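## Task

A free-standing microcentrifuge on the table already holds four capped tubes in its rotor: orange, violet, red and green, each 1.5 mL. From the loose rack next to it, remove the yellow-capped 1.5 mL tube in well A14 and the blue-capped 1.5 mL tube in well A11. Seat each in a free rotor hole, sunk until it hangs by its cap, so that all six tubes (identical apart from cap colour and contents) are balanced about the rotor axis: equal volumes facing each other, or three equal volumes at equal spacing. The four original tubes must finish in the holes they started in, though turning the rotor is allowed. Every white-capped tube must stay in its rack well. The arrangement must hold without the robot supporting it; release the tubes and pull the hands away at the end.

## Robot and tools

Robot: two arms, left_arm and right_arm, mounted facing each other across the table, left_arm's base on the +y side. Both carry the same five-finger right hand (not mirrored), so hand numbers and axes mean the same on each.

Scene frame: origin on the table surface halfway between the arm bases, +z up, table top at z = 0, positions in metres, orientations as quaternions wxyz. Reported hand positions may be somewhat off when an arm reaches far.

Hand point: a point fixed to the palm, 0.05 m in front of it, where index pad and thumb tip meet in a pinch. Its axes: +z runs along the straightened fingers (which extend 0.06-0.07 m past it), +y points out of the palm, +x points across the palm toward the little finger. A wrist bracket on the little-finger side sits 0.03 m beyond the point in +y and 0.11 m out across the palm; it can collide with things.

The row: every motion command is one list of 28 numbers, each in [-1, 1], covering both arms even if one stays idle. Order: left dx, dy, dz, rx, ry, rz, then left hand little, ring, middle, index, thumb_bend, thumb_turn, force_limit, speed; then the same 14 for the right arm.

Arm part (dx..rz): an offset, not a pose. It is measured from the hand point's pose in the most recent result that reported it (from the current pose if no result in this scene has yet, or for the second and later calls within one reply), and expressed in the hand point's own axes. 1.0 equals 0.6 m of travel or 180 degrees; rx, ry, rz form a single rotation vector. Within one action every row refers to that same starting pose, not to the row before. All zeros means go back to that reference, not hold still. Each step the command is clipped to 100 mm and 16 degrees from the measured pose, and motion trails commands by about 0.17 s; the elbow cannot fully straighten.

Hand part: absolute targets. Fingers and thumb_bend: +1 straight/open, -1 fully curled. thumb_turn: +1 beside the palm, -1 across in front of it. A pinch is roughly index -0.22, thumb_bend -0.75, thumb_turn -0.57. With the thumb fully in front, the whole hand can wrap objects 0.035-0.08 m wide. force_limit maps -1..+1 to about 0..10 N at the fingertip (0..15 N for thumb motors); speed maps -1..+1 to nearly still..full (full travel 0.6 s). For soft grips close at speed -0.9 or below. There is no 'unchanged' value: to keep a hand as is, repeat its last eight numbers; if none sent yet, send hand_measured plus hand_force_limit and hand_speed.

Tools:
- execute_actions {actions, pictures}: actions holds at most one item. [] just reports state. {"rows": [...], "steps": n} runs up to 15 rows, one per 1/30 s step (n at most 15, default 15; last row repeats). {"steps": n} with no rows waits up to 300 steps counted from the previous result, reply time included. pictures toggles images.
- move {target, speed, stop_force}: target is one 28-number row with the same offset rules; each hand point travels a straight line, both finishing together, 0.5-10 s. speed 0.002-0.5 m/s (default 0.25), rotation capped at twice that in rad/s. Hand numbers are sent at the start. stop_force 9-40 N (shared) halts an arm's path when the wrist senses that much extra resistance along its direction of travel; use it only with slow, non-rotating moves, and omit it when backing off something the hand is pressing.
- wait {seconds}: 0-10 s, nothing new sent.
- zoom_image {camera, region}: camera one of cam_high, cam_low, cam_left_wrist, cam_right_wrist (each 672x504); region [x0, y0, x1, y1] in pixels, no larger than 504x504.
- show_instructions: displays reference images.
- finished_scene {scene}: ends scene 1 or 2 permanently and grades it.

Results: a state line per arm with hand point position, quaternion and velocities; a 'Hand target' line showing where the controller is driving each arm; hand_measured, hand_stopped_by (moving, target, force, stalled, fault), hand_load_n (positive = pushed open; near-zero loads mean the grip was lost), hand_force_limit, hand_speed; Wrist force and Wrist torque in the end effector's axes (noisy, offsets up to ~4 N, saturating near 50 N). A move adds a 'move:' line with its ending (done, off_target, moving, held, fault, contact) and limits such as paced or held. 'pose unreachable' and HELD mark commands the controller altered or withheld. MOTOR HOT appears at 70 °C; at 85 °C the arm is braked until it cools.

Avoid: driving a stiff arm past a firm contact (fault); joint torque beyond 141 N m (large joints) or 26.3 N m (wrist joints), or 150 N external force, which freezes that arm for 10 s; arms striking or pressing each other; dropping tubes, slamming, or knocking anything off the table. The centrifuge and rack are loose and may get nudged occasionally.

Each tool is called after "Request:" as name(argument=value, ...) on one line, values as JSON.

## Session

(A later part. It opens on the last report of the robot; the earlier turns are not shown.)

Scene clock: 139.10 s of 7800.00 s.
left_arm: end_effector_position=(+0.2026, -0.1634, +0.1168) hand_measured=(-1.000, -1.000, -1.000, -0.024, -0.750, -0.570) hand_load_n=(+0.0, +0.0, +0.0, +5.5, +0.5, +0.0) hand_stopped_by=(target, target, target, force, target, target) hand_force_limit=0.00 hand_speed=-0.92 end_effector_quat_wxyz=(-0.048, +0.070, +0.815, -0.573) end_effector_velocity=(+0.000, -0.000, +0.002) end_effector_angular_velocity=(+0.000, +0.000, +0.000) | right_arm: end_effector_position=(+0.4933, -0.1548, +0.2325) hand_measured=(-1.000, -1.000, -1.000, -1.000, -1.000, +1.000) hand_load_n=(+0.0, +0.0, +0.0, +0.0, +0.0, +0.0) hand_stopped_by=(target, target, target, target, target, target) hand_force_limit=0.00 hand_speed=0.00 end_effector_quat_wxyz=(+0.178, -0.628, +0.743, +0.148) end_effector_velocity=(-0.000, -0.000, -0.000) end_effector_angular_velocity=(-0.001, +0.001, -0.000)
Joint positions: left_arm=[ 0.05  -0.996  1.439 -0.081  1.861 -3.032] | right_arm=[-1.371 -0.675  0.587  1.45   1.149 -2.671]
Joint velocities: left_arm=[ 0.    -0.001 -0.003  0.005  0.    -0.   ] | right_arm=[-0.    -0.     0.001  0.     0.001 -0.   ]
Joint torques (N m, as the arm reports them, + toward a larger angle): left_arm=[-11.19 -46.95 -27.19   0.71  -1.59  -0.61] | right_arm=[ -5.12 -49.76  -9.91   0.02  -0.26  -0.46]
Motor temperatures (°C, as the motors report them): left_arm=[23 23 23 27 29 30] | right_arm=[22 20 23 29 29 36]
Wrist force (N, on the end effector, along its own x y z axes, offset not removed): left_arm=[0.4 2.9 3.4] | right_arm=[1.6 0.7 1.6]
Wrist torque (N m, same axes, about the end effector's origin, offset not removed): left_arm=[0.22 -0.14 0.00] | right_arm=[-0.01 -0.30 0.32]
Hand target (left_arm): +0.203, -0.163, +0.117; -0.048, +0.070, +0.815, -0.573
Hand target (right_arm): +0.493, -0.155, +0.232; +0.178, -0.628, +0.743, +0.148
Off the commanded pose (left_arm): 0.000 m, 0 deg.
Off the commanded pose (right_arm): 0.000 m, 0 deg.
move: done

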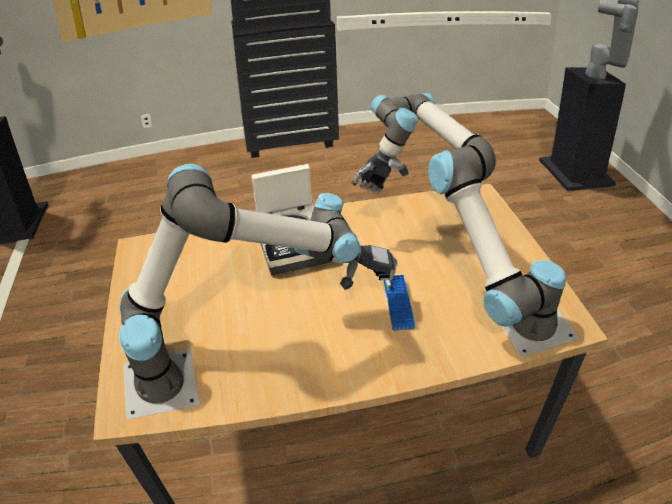

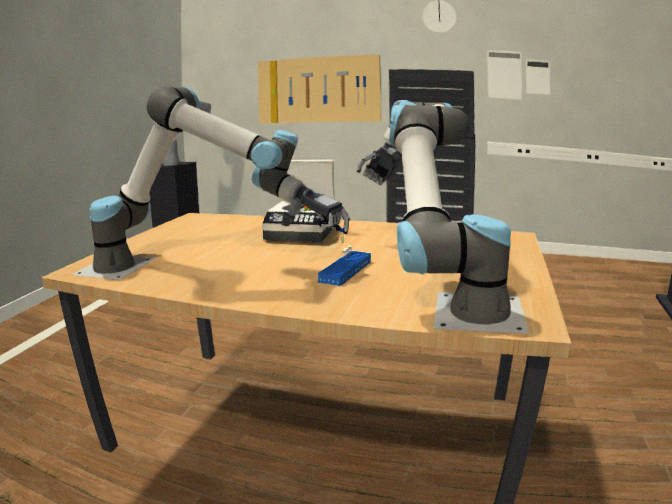

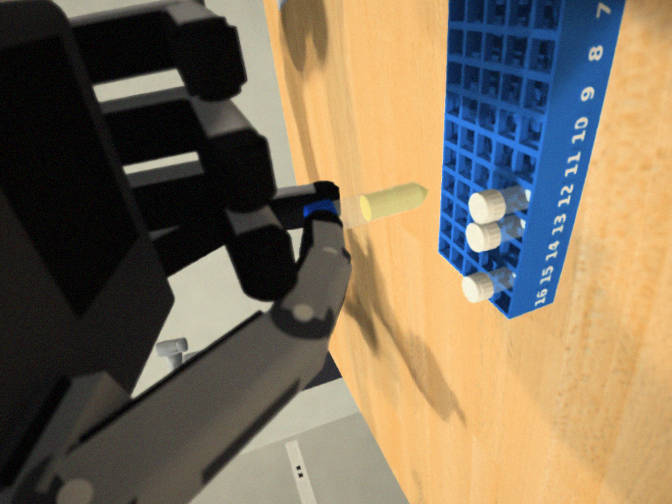

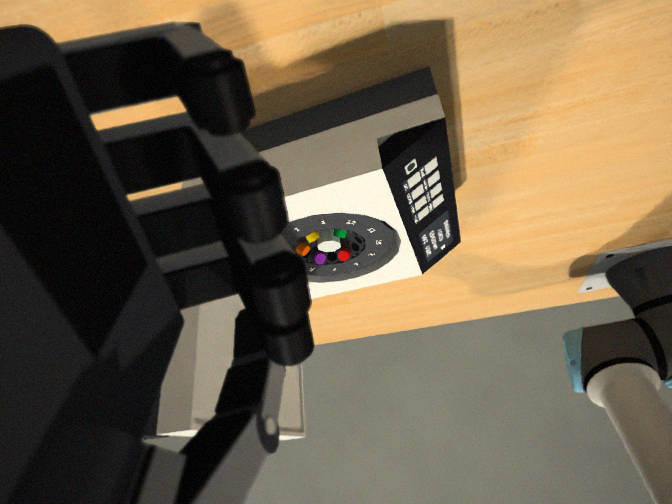

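Request:
move(target=[-0.1865,0.0585,-0.469,-0.051,-0.097,-0.300,-1,-1,-1,-0.3,-0.75,-0.57,0,-0.92,0,0,0,0,0,0,-1,-1,-1,-1,-1,1,0,0], speed=0.25)

Request:
move(target=[-0.2358,-0.2188,0.0285,0,0,0,-1,-1,-1,-0.3,-0.75,-0.57,0,-0.92,0,0,0,0,0,0,-1,-1,-1,-1,-1,1,0,0], speed=0.2)

Scene clock: 142.80 s of 7800.00 s.
left_arm: end_effector_position=(+0.3593, +0.0903, +0.1794) hand_measured=(-1.000, -1.000, -1.000, -0.024, -0.750, -0.570) hand_load_n=(+0.0, +0.0, +0.0, +5.5, +0.5, +0.0) hand_stopped_by=(target, target, target, force, target, target) hand_force_limit=0.00 hand_speed=-0.92 end_effector_quat_wxyz=(+0.177, +0.387, -0.797, +0.429) end_effector_velocity=(+0.001, +0.001, +0.001) end_effector_angular_velocity=(+0.002, +0.003, +0.003) | right_arm: end_effector_position=(+0.4933, -0.1548, +0.2325) hand_measured=(-1.000, -1.000, -1.000, -1.000, -1.000, +1.000) hand_load_n=(+0.0, +0.0, +0.0, +0.0, +0.0, +0.0) hand_stopped_by=(target, target, target, target, target, target) hand_force_limit=0.00 hand_speed=0.00 end_effector_quat_wxyz=(+0.178, -0.628, +0.743, +0.148) end_effector_velocity=(+0.000, +0.000, +0.000) end_effector_angular_velocity=(+0.000, -0.001, -0.000)
Joint positions: left_arm=[ 0.5   -1.191  1.463  0.404  1.998 -3.662] | right_arm=[-1.371 -0.675  0.587  1.45   1.149 -2.671]
Joint velocities: left_arm=[ 0.004  0.002 -0.004  0.005  0.002 -0.001] | right_arm=[-0.    -0.    -0.001 -0.    -0.    -0.   ]
Joint torques (N m, as the arm reports them, + toward a larger angle): left_arm=[  9.66 -26.12 -29.31   1.47   2.45  -1.8 ] | right_arm=[ -6.14 -50.24 -10.72   0.08  -0.08  -0.66]
Motor temperatures (°C, as the motors report them): left_arm=[23 23 23 27 29 30] | right_arm=[22 20 23 29 29 36]
Wrist force (N, on the end effector, along its own x y z axes, offset not removed): left_arm=[-0.9 4.4 1.3] | right_arm=[3.4 1.6 -0.3]
Wrist torque (N m, same axes, about the end effector's origin, offset not removed): left_arm=[0.66 0.03 0.18] | right_arm=[0.28 -0.45 0.40]
Hand target (left_arm): +0.359, +0.090, +0.179; -0.177, -0.387, +0.797, -0.429
Hand target (right_arm): +0.493, -0.155, +0.232; +0.178, -0.628, +0.743, +0.148
Off the commanded pose (left_arm): 0.000 m, 0 deg.
Off the commanded pose (right_arm): 0.000 m, 0 deg.
move: done

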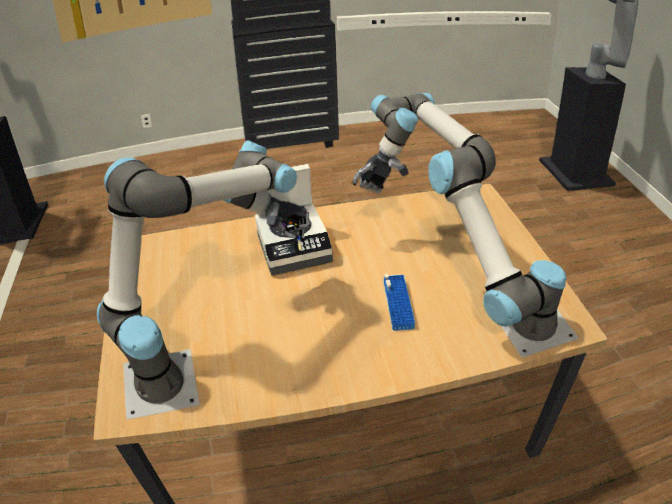

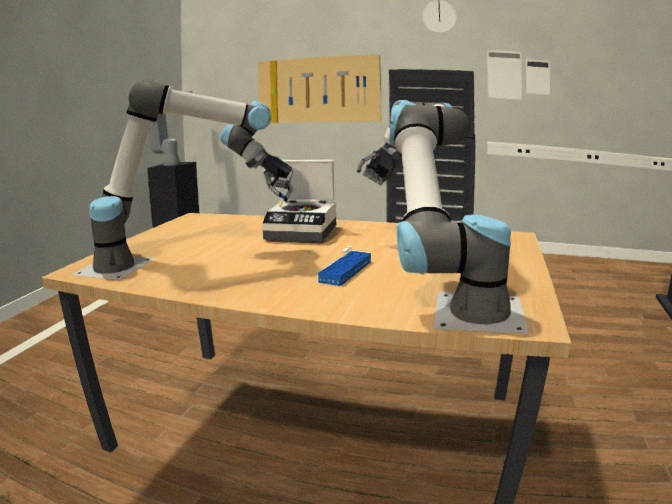

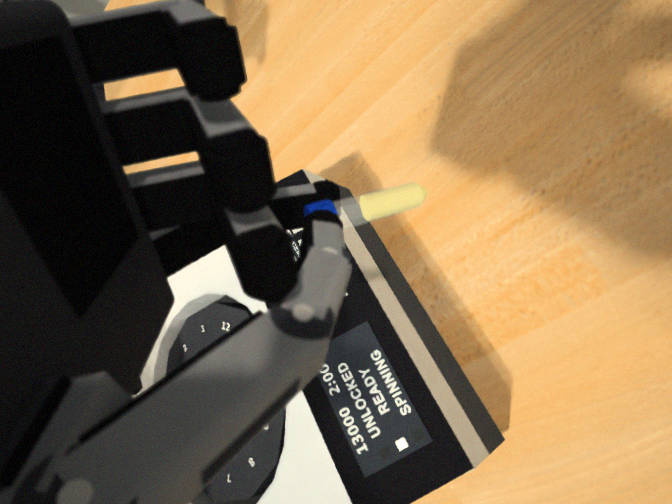

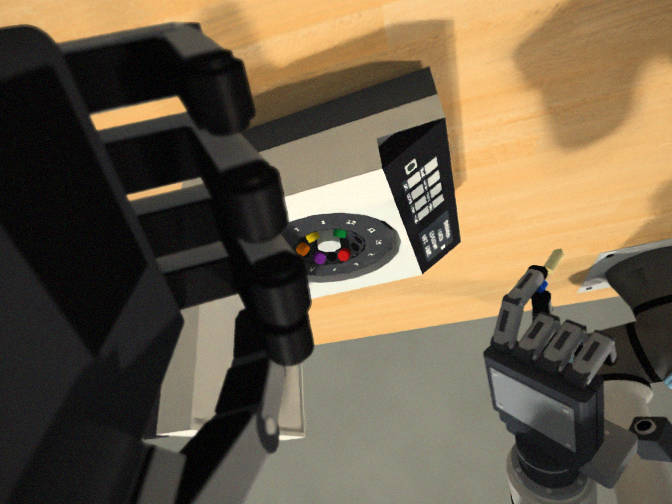

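Scene clock: 144.37 s of 7800.00 s.
left_arm: end_effector_position=(+0.5511, +0.0985, +0.1549) hand_measured=(-1.000, -1.000, -1.000, -0.024, -0.750, -0.570) hand_load_n=(+0.0, +0.0, +0.0, +5.5, +0.5, +0.0) hand_stopped_by=(target, target, target, force, target, target) hand_force_limit=0.00 hand_speed=-0.92 end_effector_quat_wxyz=(+0.177, +0.387, -0.797, +0.429) end_effector_velocity=(+0.003, +0.000, +0.001) end_effector_angular_velocity=(+0.003, +0.002, -0.001) | right_arm: end_effector_position=(+0.4933, -0.1548, +0.2325) hand_measured=(-1.000, -1.000, -1.000, -1.000, -1.000, +1.000) hand_load_n=(+0.0, +0.0, +0.0, +0.0, +0.0, +0.0) hand_stopped_by=(target, target, target, target, target, target) hand_force_limit=0.00 hand_speed=0.00 end_effector_quat_wxyz=(+0.178, -0.628, +0.743, +0.148) end_effector_velocity=(+0.000, +0.000, +0.000) end_effector_angular_velocity=(+0.001, -0.000, -0.000)
Joint positions: left_arm=[ 0.771 -0.751  0.834  0.699  2.201 -3.454] | right_arm=[-1.371 -0.675  0.587  1.45   1.149 -2.671]
Joint velocities: left_arm=[ 0.003  0.011 -0.022  0.017  0.003  0.004] | right_arm=[-0.001  0.     0.    -0.001 -0.001 -0.   ]
Joint torques (N m, as the arm reports them, + toward a larger angle): left_arm=[  9.77 -40.49 -27.87   2.34   2.56   1.59] | right_arm=[ -5.73 -49.78 -10.76  -0.06  -0.25  -0.44]
Motor temperatures (°C, as the motors report them): left_arm=[23 23 23 27 29 30] | right_arm=[22 20 23 29 29 36]
Wrist force (N, on the end effector, along its own x y z axes, offset not removed): left_arm=[0.3 4.1 0.1] | right_arm=[-0.1 -0.3 -2.4]
Wrist torque (N m, same axes, about the end effector's origin, offset not removed): left_arm=[0.70 -0.15 0.07] | right_arm=[-0.01 0.22 0.22]
Hand target (left_arm): +0.551, +0.098, +0.155; -0.177, -0.387, +0.797, -0.429
Hand target (right_arm): +0.493, -0.155, +0.232; +0.178, -0.628, +0.743, +0.148
Off the commanded pose (left_arm): 0.000 m, 0 deg.
Off the commanded pose (right_arm): 0.000 m, 0 deg.
move: done

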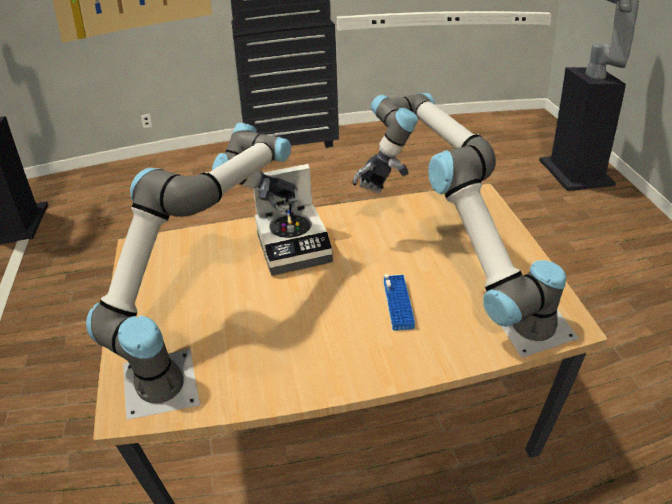

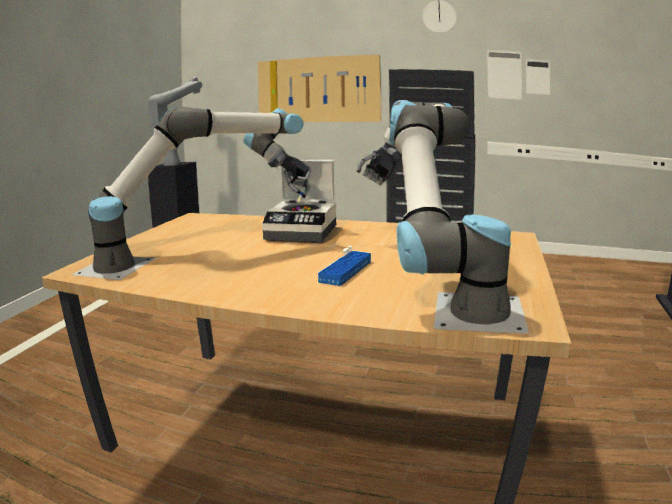

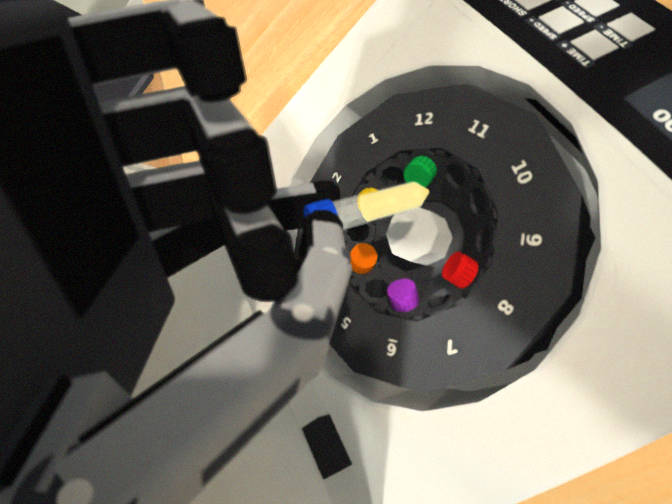

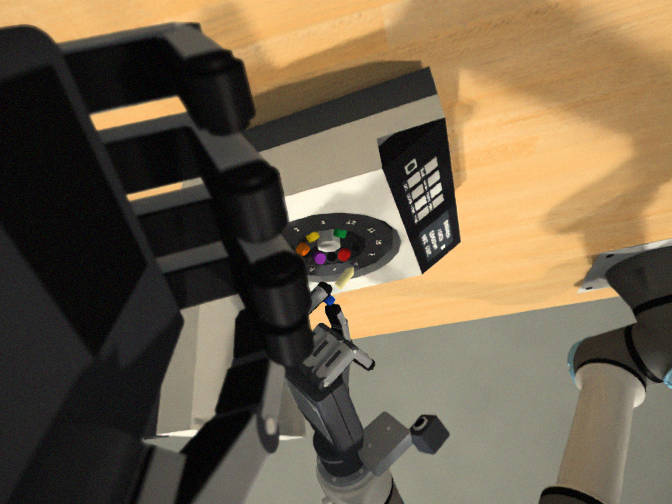

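Request:
move(target=[-0.0217,0.0275,0.0277,-0.017,0.0151,0.016,-1,-1,-1,-0.3,-0.75,-0.57,0,-0.92,0,0,0,0,0,0,-1,-1,-1,-1,-1,1,0,0], speed=0.03)

Request:
zoom_image(camera="cam_left_wrist", region=[300,100,540,300])

Request:
zoom_image(camera="cam_right_wrist", region=[310,215,400,285])

Scene clock: 147.10 s of 7800.00 s.
left_arm: end_effector_position=(+0.5477, +0.0964, +0.1286) hand_measured=(-1.000, -1.000, -1.000, -0.024, -0.750, -0.570) hand_load_n=(+0.0, +0.0, +0.0, +5.5, +0.5, +0.0) hand_stopped_by=(target, target, target, force, target, target) hand_force_limit=0.00 hand_speed=-0.92 end_effector_quat_wxyz=(+0.195, +0.352, -0.813, +0.421) end_effector_velocity=(-0.002, -0.001, -0.002) end_effector_angular_velocity=(+0.001, +0.001, -0.008) | right_arm: end_effector_position=(+0.4933, -0.1548, +0.2325) hand_measured=(-1.000, -1.000, -1.000, -1.000, -1.000, +1.000) hand_load_n=(+0.0, +0.0, +0.0, +0.0, +0.0, +0.0) hand_stopped_by=(target, target, target, target, target, target) hand_force_limit=0.00 hand_speed=0.00 end_effector_quat_wxyz=(+0.178, -0.628, +0.743, +0.148) end_effector_velocity=(+0.000, +0.000, +0.000) end_effector_angular_velocity=(+0.001, -0.000, +0.000)
Joint positions: left_arm=[ 0.778 -0.692  0.803  0.723  2.265 -3.368] | right_arm=[-1.371 -0.675  0.587  1.45   1.149 -2.671]
Joint velocities: left_arm=[-0.002  0.005 -0.003  0.003  0.004  0.006] | right_arm=[-0.    -0.     0.    -0.001 -0.001 -0.   ]
Joint torques (N m, as the arm reports them, + toward a larger angle): left_arm=[ 10.39 -42.51 -28.04   2.23   2.81   1.92] | right_arm=[ -4.75 -49.87  -9.6    0.04  -0.21  -0.58]
Motor temperatures (°C, as the motors report them): left_arm=[23 23 23 27 29 30] | right_arm=[22 20 23 29 29 36]
Wrist force (N, on the end effector, along its own x y z axes, offset not removed): left_arm=[0.6 3.0 0.0] | right_arm=[3.2 0.9 -3.5]
Wrist torque (N m, same axes, about the end effector's origin, offset not removed): left_arm=[0.56 -0.05 -0.01] | right_arm=[0.41 -0.53 0.56]
Hand target (left_arm): +0.548, +0.096, +0.128; -0.195, -0.351, +0.813, -0.421
Hand target (right_arm): +0.493, -0.155, +0.232; +0.178, -0.628, +0.743, +0.148
Off the commanded pose (left_arm): 0.000 m, 0 deg.
Off the commanded pose (right_arm): 0.000 m, 0 deg.
move: done

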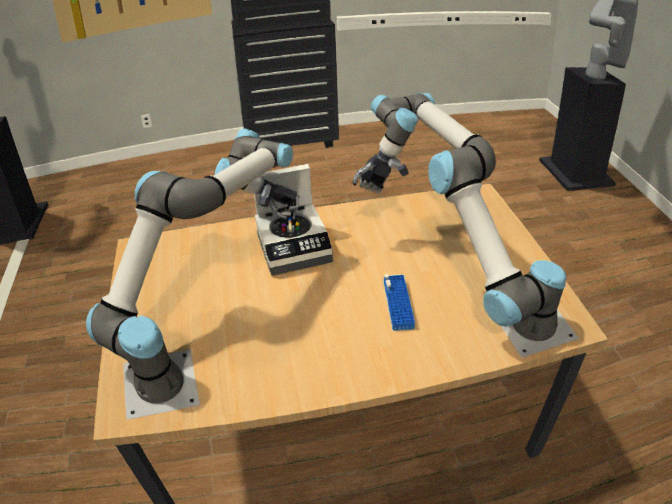

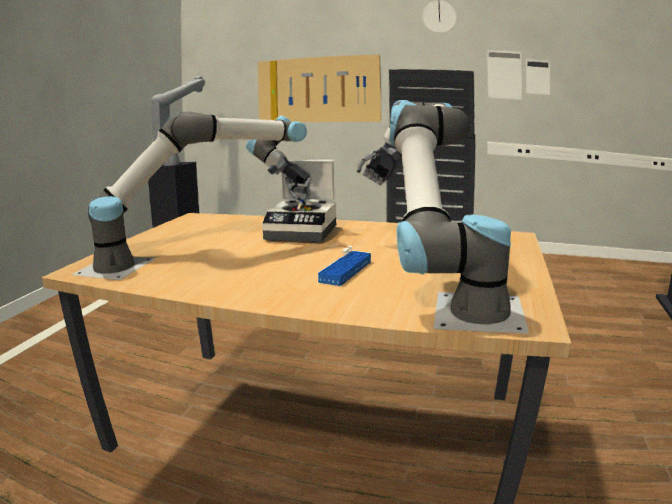

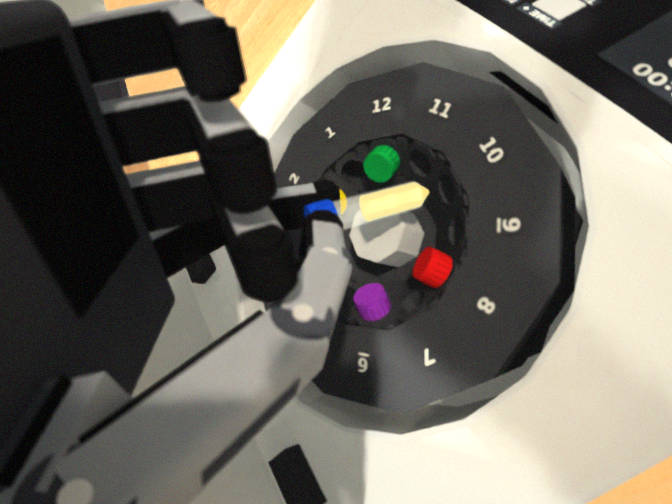

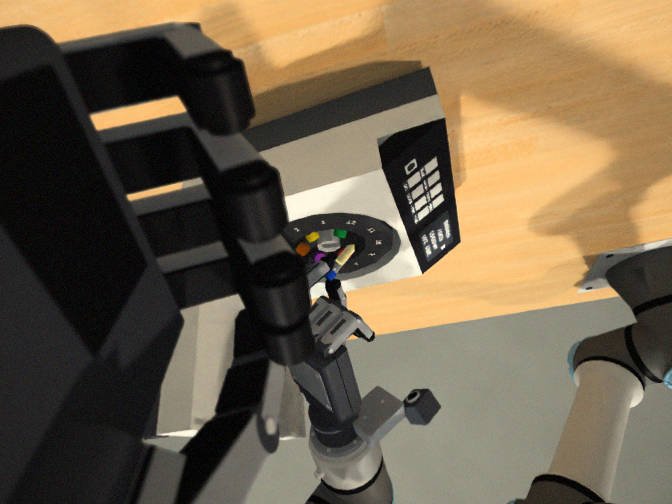

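Region (300, 100, 540, 300) of cam_left_wrist's 672x504 image, scaled by 2.100, with more detail than that image has.

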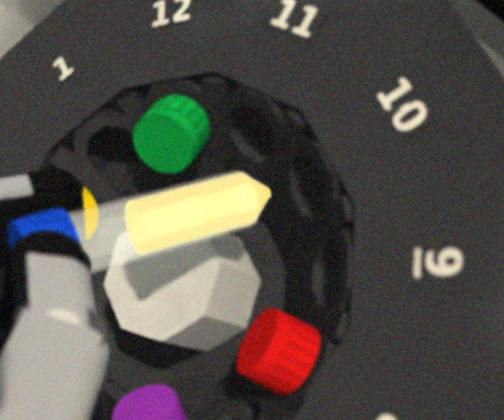

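Region (310, 215, 400, 285) of cam_right_wrist's 672x504 image, scaled by 5.600, with more detail than that image has.

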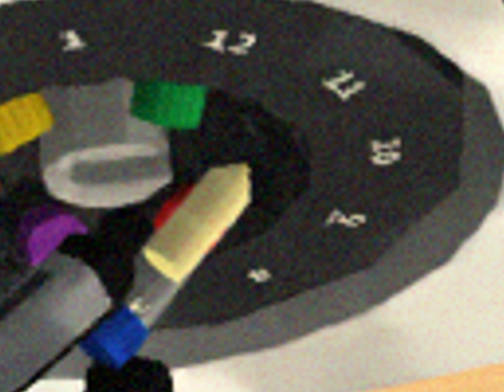

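Request:
move(target=[0,0.0219,0.008,0,0,0,-1,-1,-1,-0.3,-0.75,-0.57,0,-0.92,0,0,0,0,0,0,-1,-1,-1,-1,-1,1,0,0], speed=0.01, stop_force=9)

Request:
zoom_image(camera="cam_left_wrist", region=[300,100,540,300])

Scene clock: 149.70 s of 7800.00 s.
left_arm: end_effector_position=(+0.5381, +0.0977, +0.1188) hand_measured=(-1.000, -1.000, -1.000, -0.024, -0.750, -0.570) hand_load_n=(+0.0, +0.0, +0.0, +5.5, +0.5, +0.0) hand_stopped_by=(target, target, target, force, target, target) hand_force_limit=0.00 hand_speed=-0.92 end_effector_quat_wxyz=(+0.195, +0.352, -0.813, +0.421) end_effector_velocity=(-0.002, +0.000, -0.001) end_effector_angular_velocity=(-0.000, -0.000, +0.000) | right_arm: end_effector_position=(+0.4933, -0.1548, +0.2325) hand_measured=(-1.000, -1.000, -1.000, -1.000, -1.000, +1.000) hand_load_n=(+0.0, +0.0, +0.0, +0.0, +0.0, +0.0) hand_stopped_by=(target, target, target, target, target, target) hand_force_limit=0.00 hand_speed=0.00 end_effector_quat_wxyz=(+0.178, -0.628, +0.743, +0.148) end_effector_velocity=(+0.001, -0.000, +0.000) end_effector_angular_velocity=(+0.001, -0.000, -0.001)
Joint positions: left_arm=[ 0.769 -0.718  0.875  0.672  2.259 -3.376] | right_arm=[-1.371 -0.675  0.587  1.45   1.149 -2.671]
Joint velocities: left_arm=[-0.002 -0.004  0.011 -0.008 -0.001 -0.002] | right_arm=[-0.001  0.    -0.001  0.    -0.001  0.   ]
Joint torques (N m, as the arm reports them, + toward a larger angle): left_arm=[ -9.8  -56.37 -10.83  -0.68  -1.04  -1.75] | right_arm=[ -4.85 -50.25 -10.88  -0.1   -0.18  -0.56]
Motor temperatures (°C, as the motors report them): left_arm=[23 23 23 27 29 30] | right_arm=[22 20 23 29 29 36]
Wrist force (N, on the end effector, along its own x y z axes, offset not removed): left_arm=[1.1 3.4 3.6] | right_arm=[3.5 2.4 -0.9]
Wrist torque (N m, same axes, about the end effector's origin, offset not removed): left_arm=[0.41 -0.29 0.20] | right_arm=[0.27 -0.47 0.41]
Hand target (left_arm): +0.538, +0.098, +0.119; -0.195, -0.352, +0.813, -0.421
Hand target (right_arm): +0.493, -0.155, +0.232; +0.178, -0.628, +0.743, +0.148
Off the commanded pose (left_arm): 0.000 m, 0 deg.
Off the commanded pose (right_arm): 0.000 m, 0 deg.
move: done

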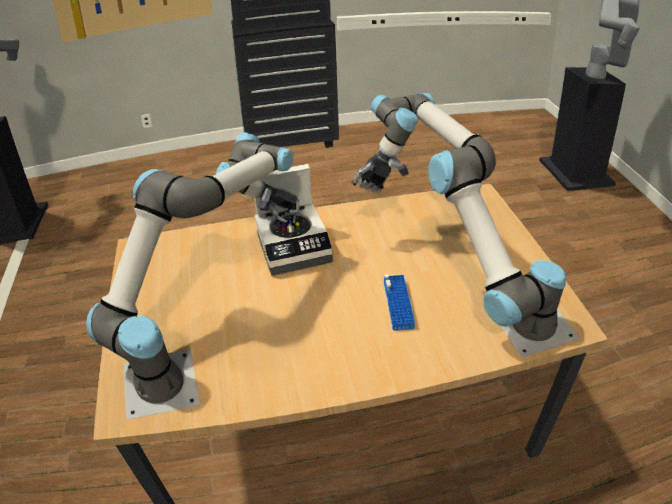

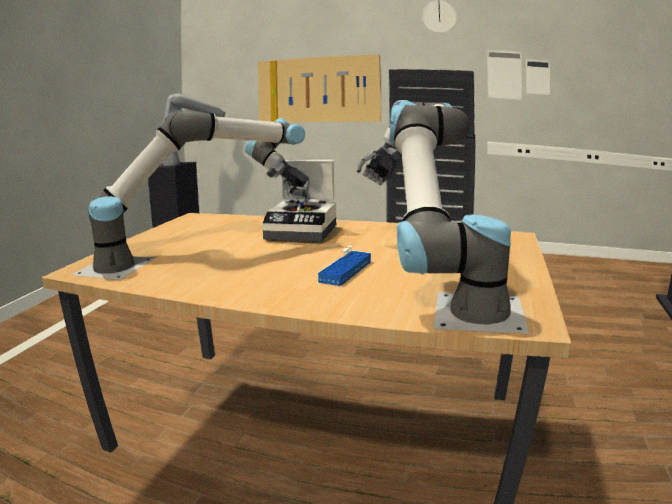

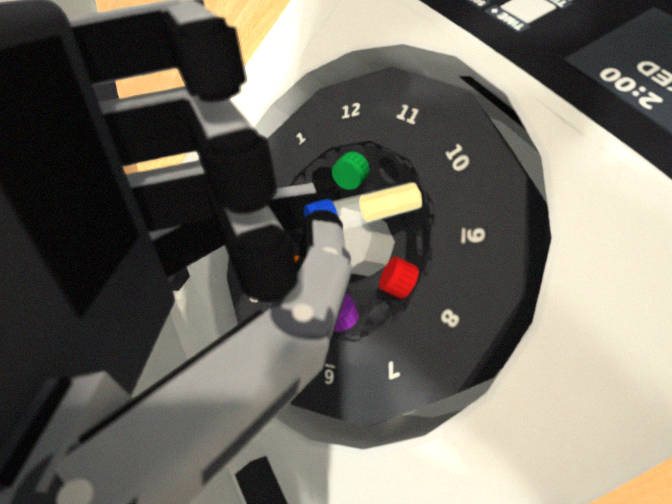

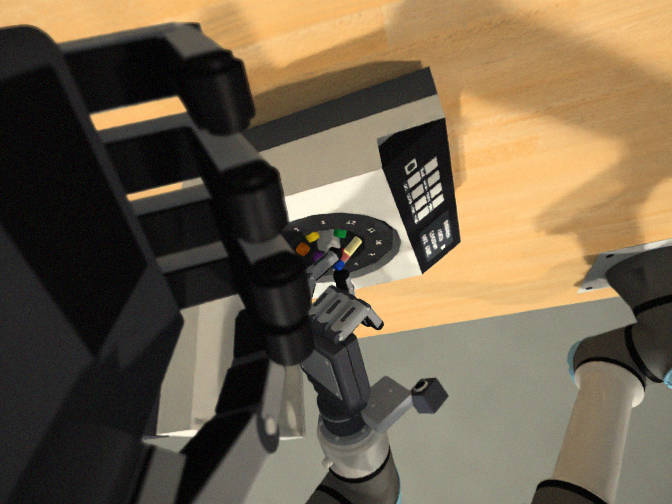

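Region (300, 100, 540, 300) of cam_left_wrist's 672x504 image, scaled by 2.100, with more detail than that image has.

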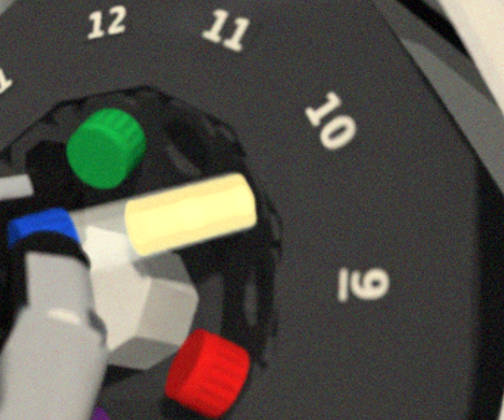

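Tip in. Continue.

Request:
move(target=[0,0.018,0.0066,0,0,0,-1,-1,-1,-0.3,-0.75,-0.57,0,-0.92,0,0,0,0,0,0,-1,-1,-1,-1,-1,1,0,0], speed=0.01, stop_force=9)

Scene clock: 151.60 s of 7800.00 s.
left_arm: end_effector_position=(+0.5302, +0.0987, +0.1107) hand_measured=(-1.000, -1.000, -1.000, -0.024, -0.750, -0.570) hand_load_n=(+0.0, +0.0, +0.0, +5.5, +0.0, +0.0) hand_stopped_by=(target, target, target, force, target, target) hand_force_limit=0.00 hand_speed=-0.92 end_effector_quat_wxyz=(+0.195, +0.352, -0.813, +0.421) end_effector_velocity=(-0.002, -0.000, -0.002) end_effector_angular_velocity=(-0.000, -0.000, -0.000) | right_arm: end_effector_position=(+0.4933, -0.1548, +0.2325) hand_measured=(-1.000, -1.000, -1.000, -1.000, -1.000, +1.000) hand_load_n=(+0.0, +0.0, +0.0, +0.0, +0.0, +0.0) hand_stopped_by=(target, target, target, target, target, target) hand_force_limit=0.00 hand_speed=0.00 end_effector_quat_wxyz=(+0.178, -0.628, +0.743, +0.148) end_effector_velocity=(+0.000, +0.000, +0.000) end_effector_angular_velocity=(+0.002, -0.001, -0.000)
Joint positions: left_arm=[ 0.762 -0.737  0.93   0.633  2.255 -3.382] | right_arm=[-1.371 -0.675  0.587  1.45   1.149 -2.671]
Joint velocities: left_arm=[-0.002 -0.003  0.01  -0.008 -0.001 -0.001] | right_arm=[-0.001  0.    -0.001 -0.001 -0.002 -0.   ]
Joint torques (N m, as the arm reports them, + toward a larger angle): left_arm=[-10.51 -56.73 -11.05  -0.23  -1.06  -2.04] | right_arm=[ -5.05 -49.96 -10.43  -0.03  -0.22  -0.69]
Motor temperatures (°C, as the motors report them): left_arm=[23 23 23 27 29 30] | right_arm=[22 20 23 29 29 36]
Wrist force (N, on the end effector, along its own x y z axes, offset not removed): left_arm=[-0.6 3.4 0.3] | right_arm=[2.4 0.6 -0.9]
Wrist torque (N m, same axes, about the end effector's origin, offset not removed): left_arm=[0.63 0.11 0.10] | right_arm=[0.03 -0.31 0.32]
Hand target (left_arm): +0.530, +0.099, +0.111; -0.195, -0.352, +0.813, -0.421
Hand target (right_arm): +0.493, -0.155, +0.232; +0.178, -0.628, +0.743, +0.148
Off the commanded pose (left_arm): 0.000 m, 0 deg.
Off the commanded pose (right_arm): 0.000 m, 0 deg.
move: done

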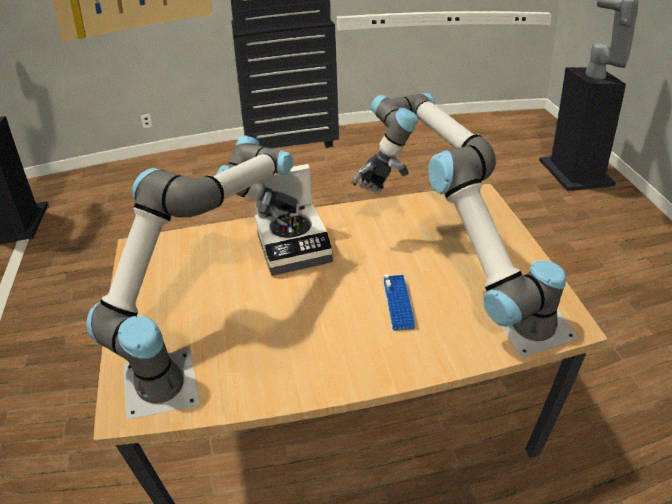

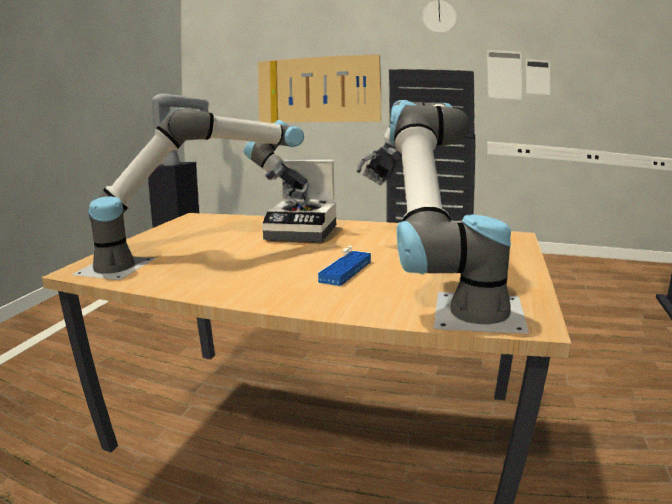

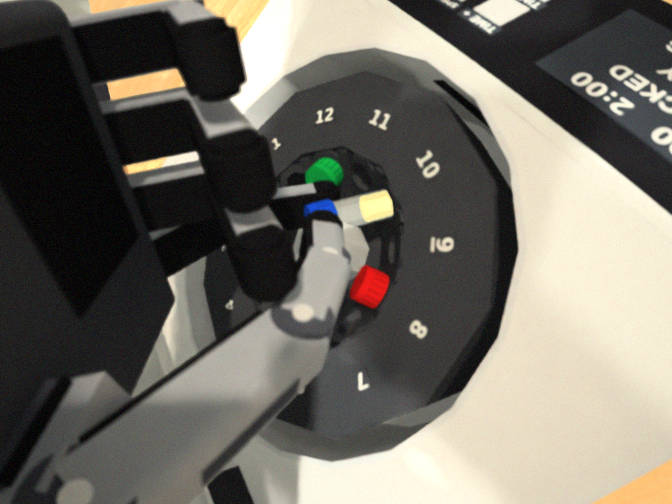

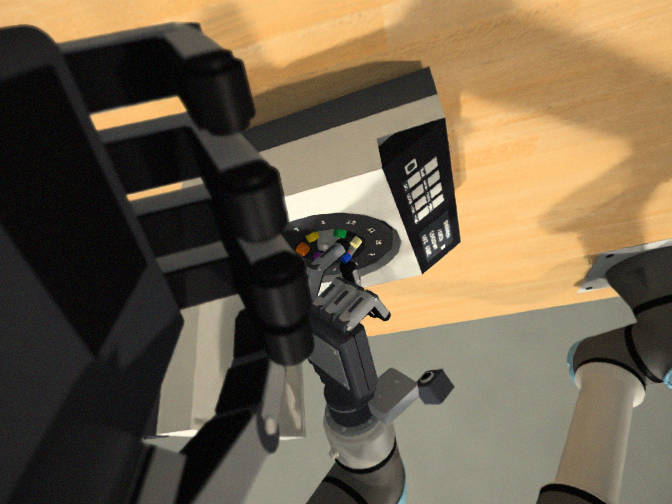

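Request:
move(target=[0,0,-0.004,0,0,0,-1,-1,-1,0.1,-0.75,-0.57,0,-0.5,0,0,0,0,0,0,-1,-1,-1,-1,-1,1,0,0], speed=0.01)

Scene clock: 152.63 s of 7800.00 s.
left_arm: end_effector_position=(+0.5302, +0.1006, +0.1121) hand_measured=(-1.000, -1.000, -1.000, +0.100, -0.750, -0.570) hand_load_n=(+0.0, +0.0, +0.0, +0.0, +0.0, +0.0) hand_stopped_by=(target, target, target, target, target, target) hand_force_limit=0.00 hand_speed=-0.50 end_effector_quat_wxyz=(+0.195, +0.352, -0.813, +0.421) end_effector_velocity=(+0.000, +0.001, +0.001) end_effector_angular_velocity=(-0.001, +0.000, +0.001) | right_arm: end_effector_position=(+0.4933, -0.1548, +0.2325) hand_measured=(-1.000, -1.000, -1.000, -1.000, -1.000, +1.000) hand_load_n=(+0.0, +0.0, +0.0, +0.0, +0.0, +0.0) hand_stopped_by=(target, target, target, target, target, target) hand_force_limit=0.00 hand_speed=0.00 end_effector_quat_wxyz=(+0.178, -0.628, +0.743, +0.148) end_effector_velocity=(-0.000, +0.000, -0.000) end_effector_angular_velocity=(-0.001, -0.000, +0.000)
Joint positions: left_arm=[ 0.765 -0.74   0.932  0.635  2.256 -3.38 ] | right_arm=[-1.371 -0.675  0.587  1.45   1.149 -2.671]
Joint velocities: left_arm=[ 0.001 -0.001 -0.     0.001  0.001 -0.   ] | right_arm=[ 0.    -0.     0.     0.     0.001  0.   ]
Joint torques (N m, as the arm reports them, + toward a larger angle): left_arm=[ 10.69 -55.51 -10.94   2.16   2.55   1.77] | right_arm=[ -4.99 -50.2   -9.97   0.05  -0.19  -0.43]
Motor temperatures (°C, as the motors report them): left_arm=[23 23 23 27 29 30] | right_arm=[22 20 23 29 29 36]
Wrist force (N, on the end effector, along its own x y z axes, offset not removed): left_arm=[1.5 2.2 -1.5] | right_arm=[0.5 3.4 -2.9]
Wrist torque (N m, same axes, about the end effector's origin, offset not removed): left_arm=[0.55 -0.13 0.21] | right_arm=[0.61 0.13 0.14]
Hand target (left_arm): +0.530, +0.101, +0.112; -0.195, -0.352, +0.813, -0.421
Hand target (right_arm): +0.493, -0.155, +0.232; +0.178, -0.628, +0.743, +0.148
Off the commanded pose (left_arm): 0.000 m, 0 deg.
Off the commanded pose (right_arm): 0.000 m, 0 deg.
move: done

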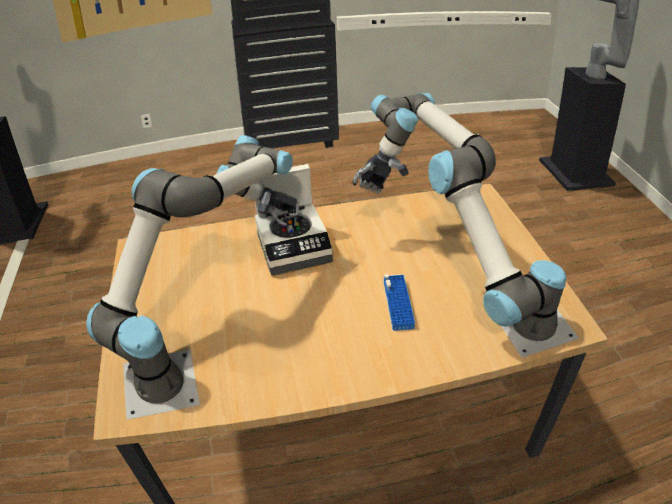

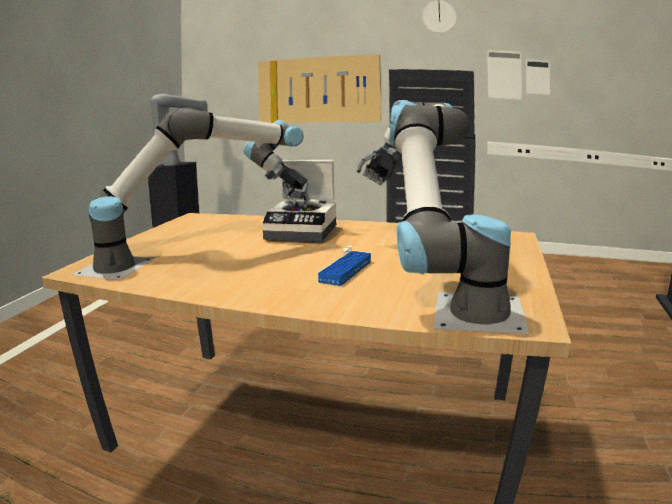

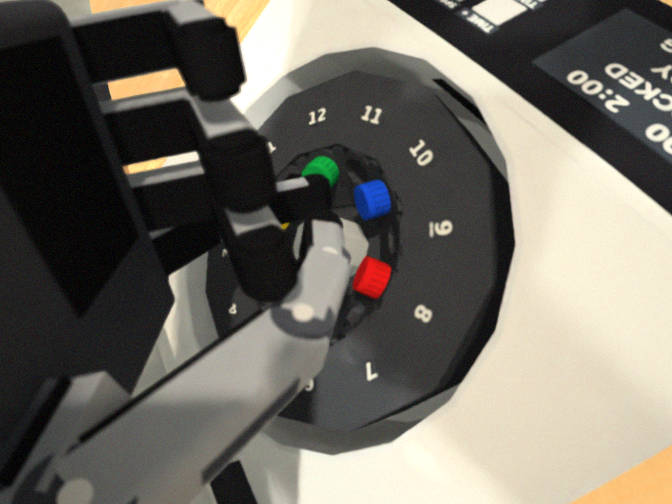

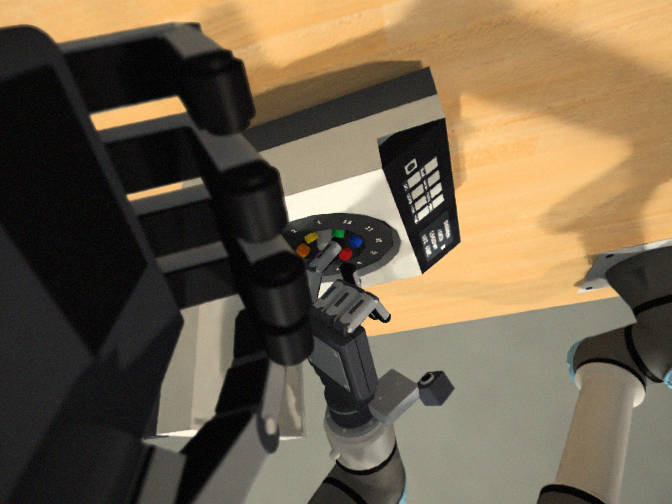

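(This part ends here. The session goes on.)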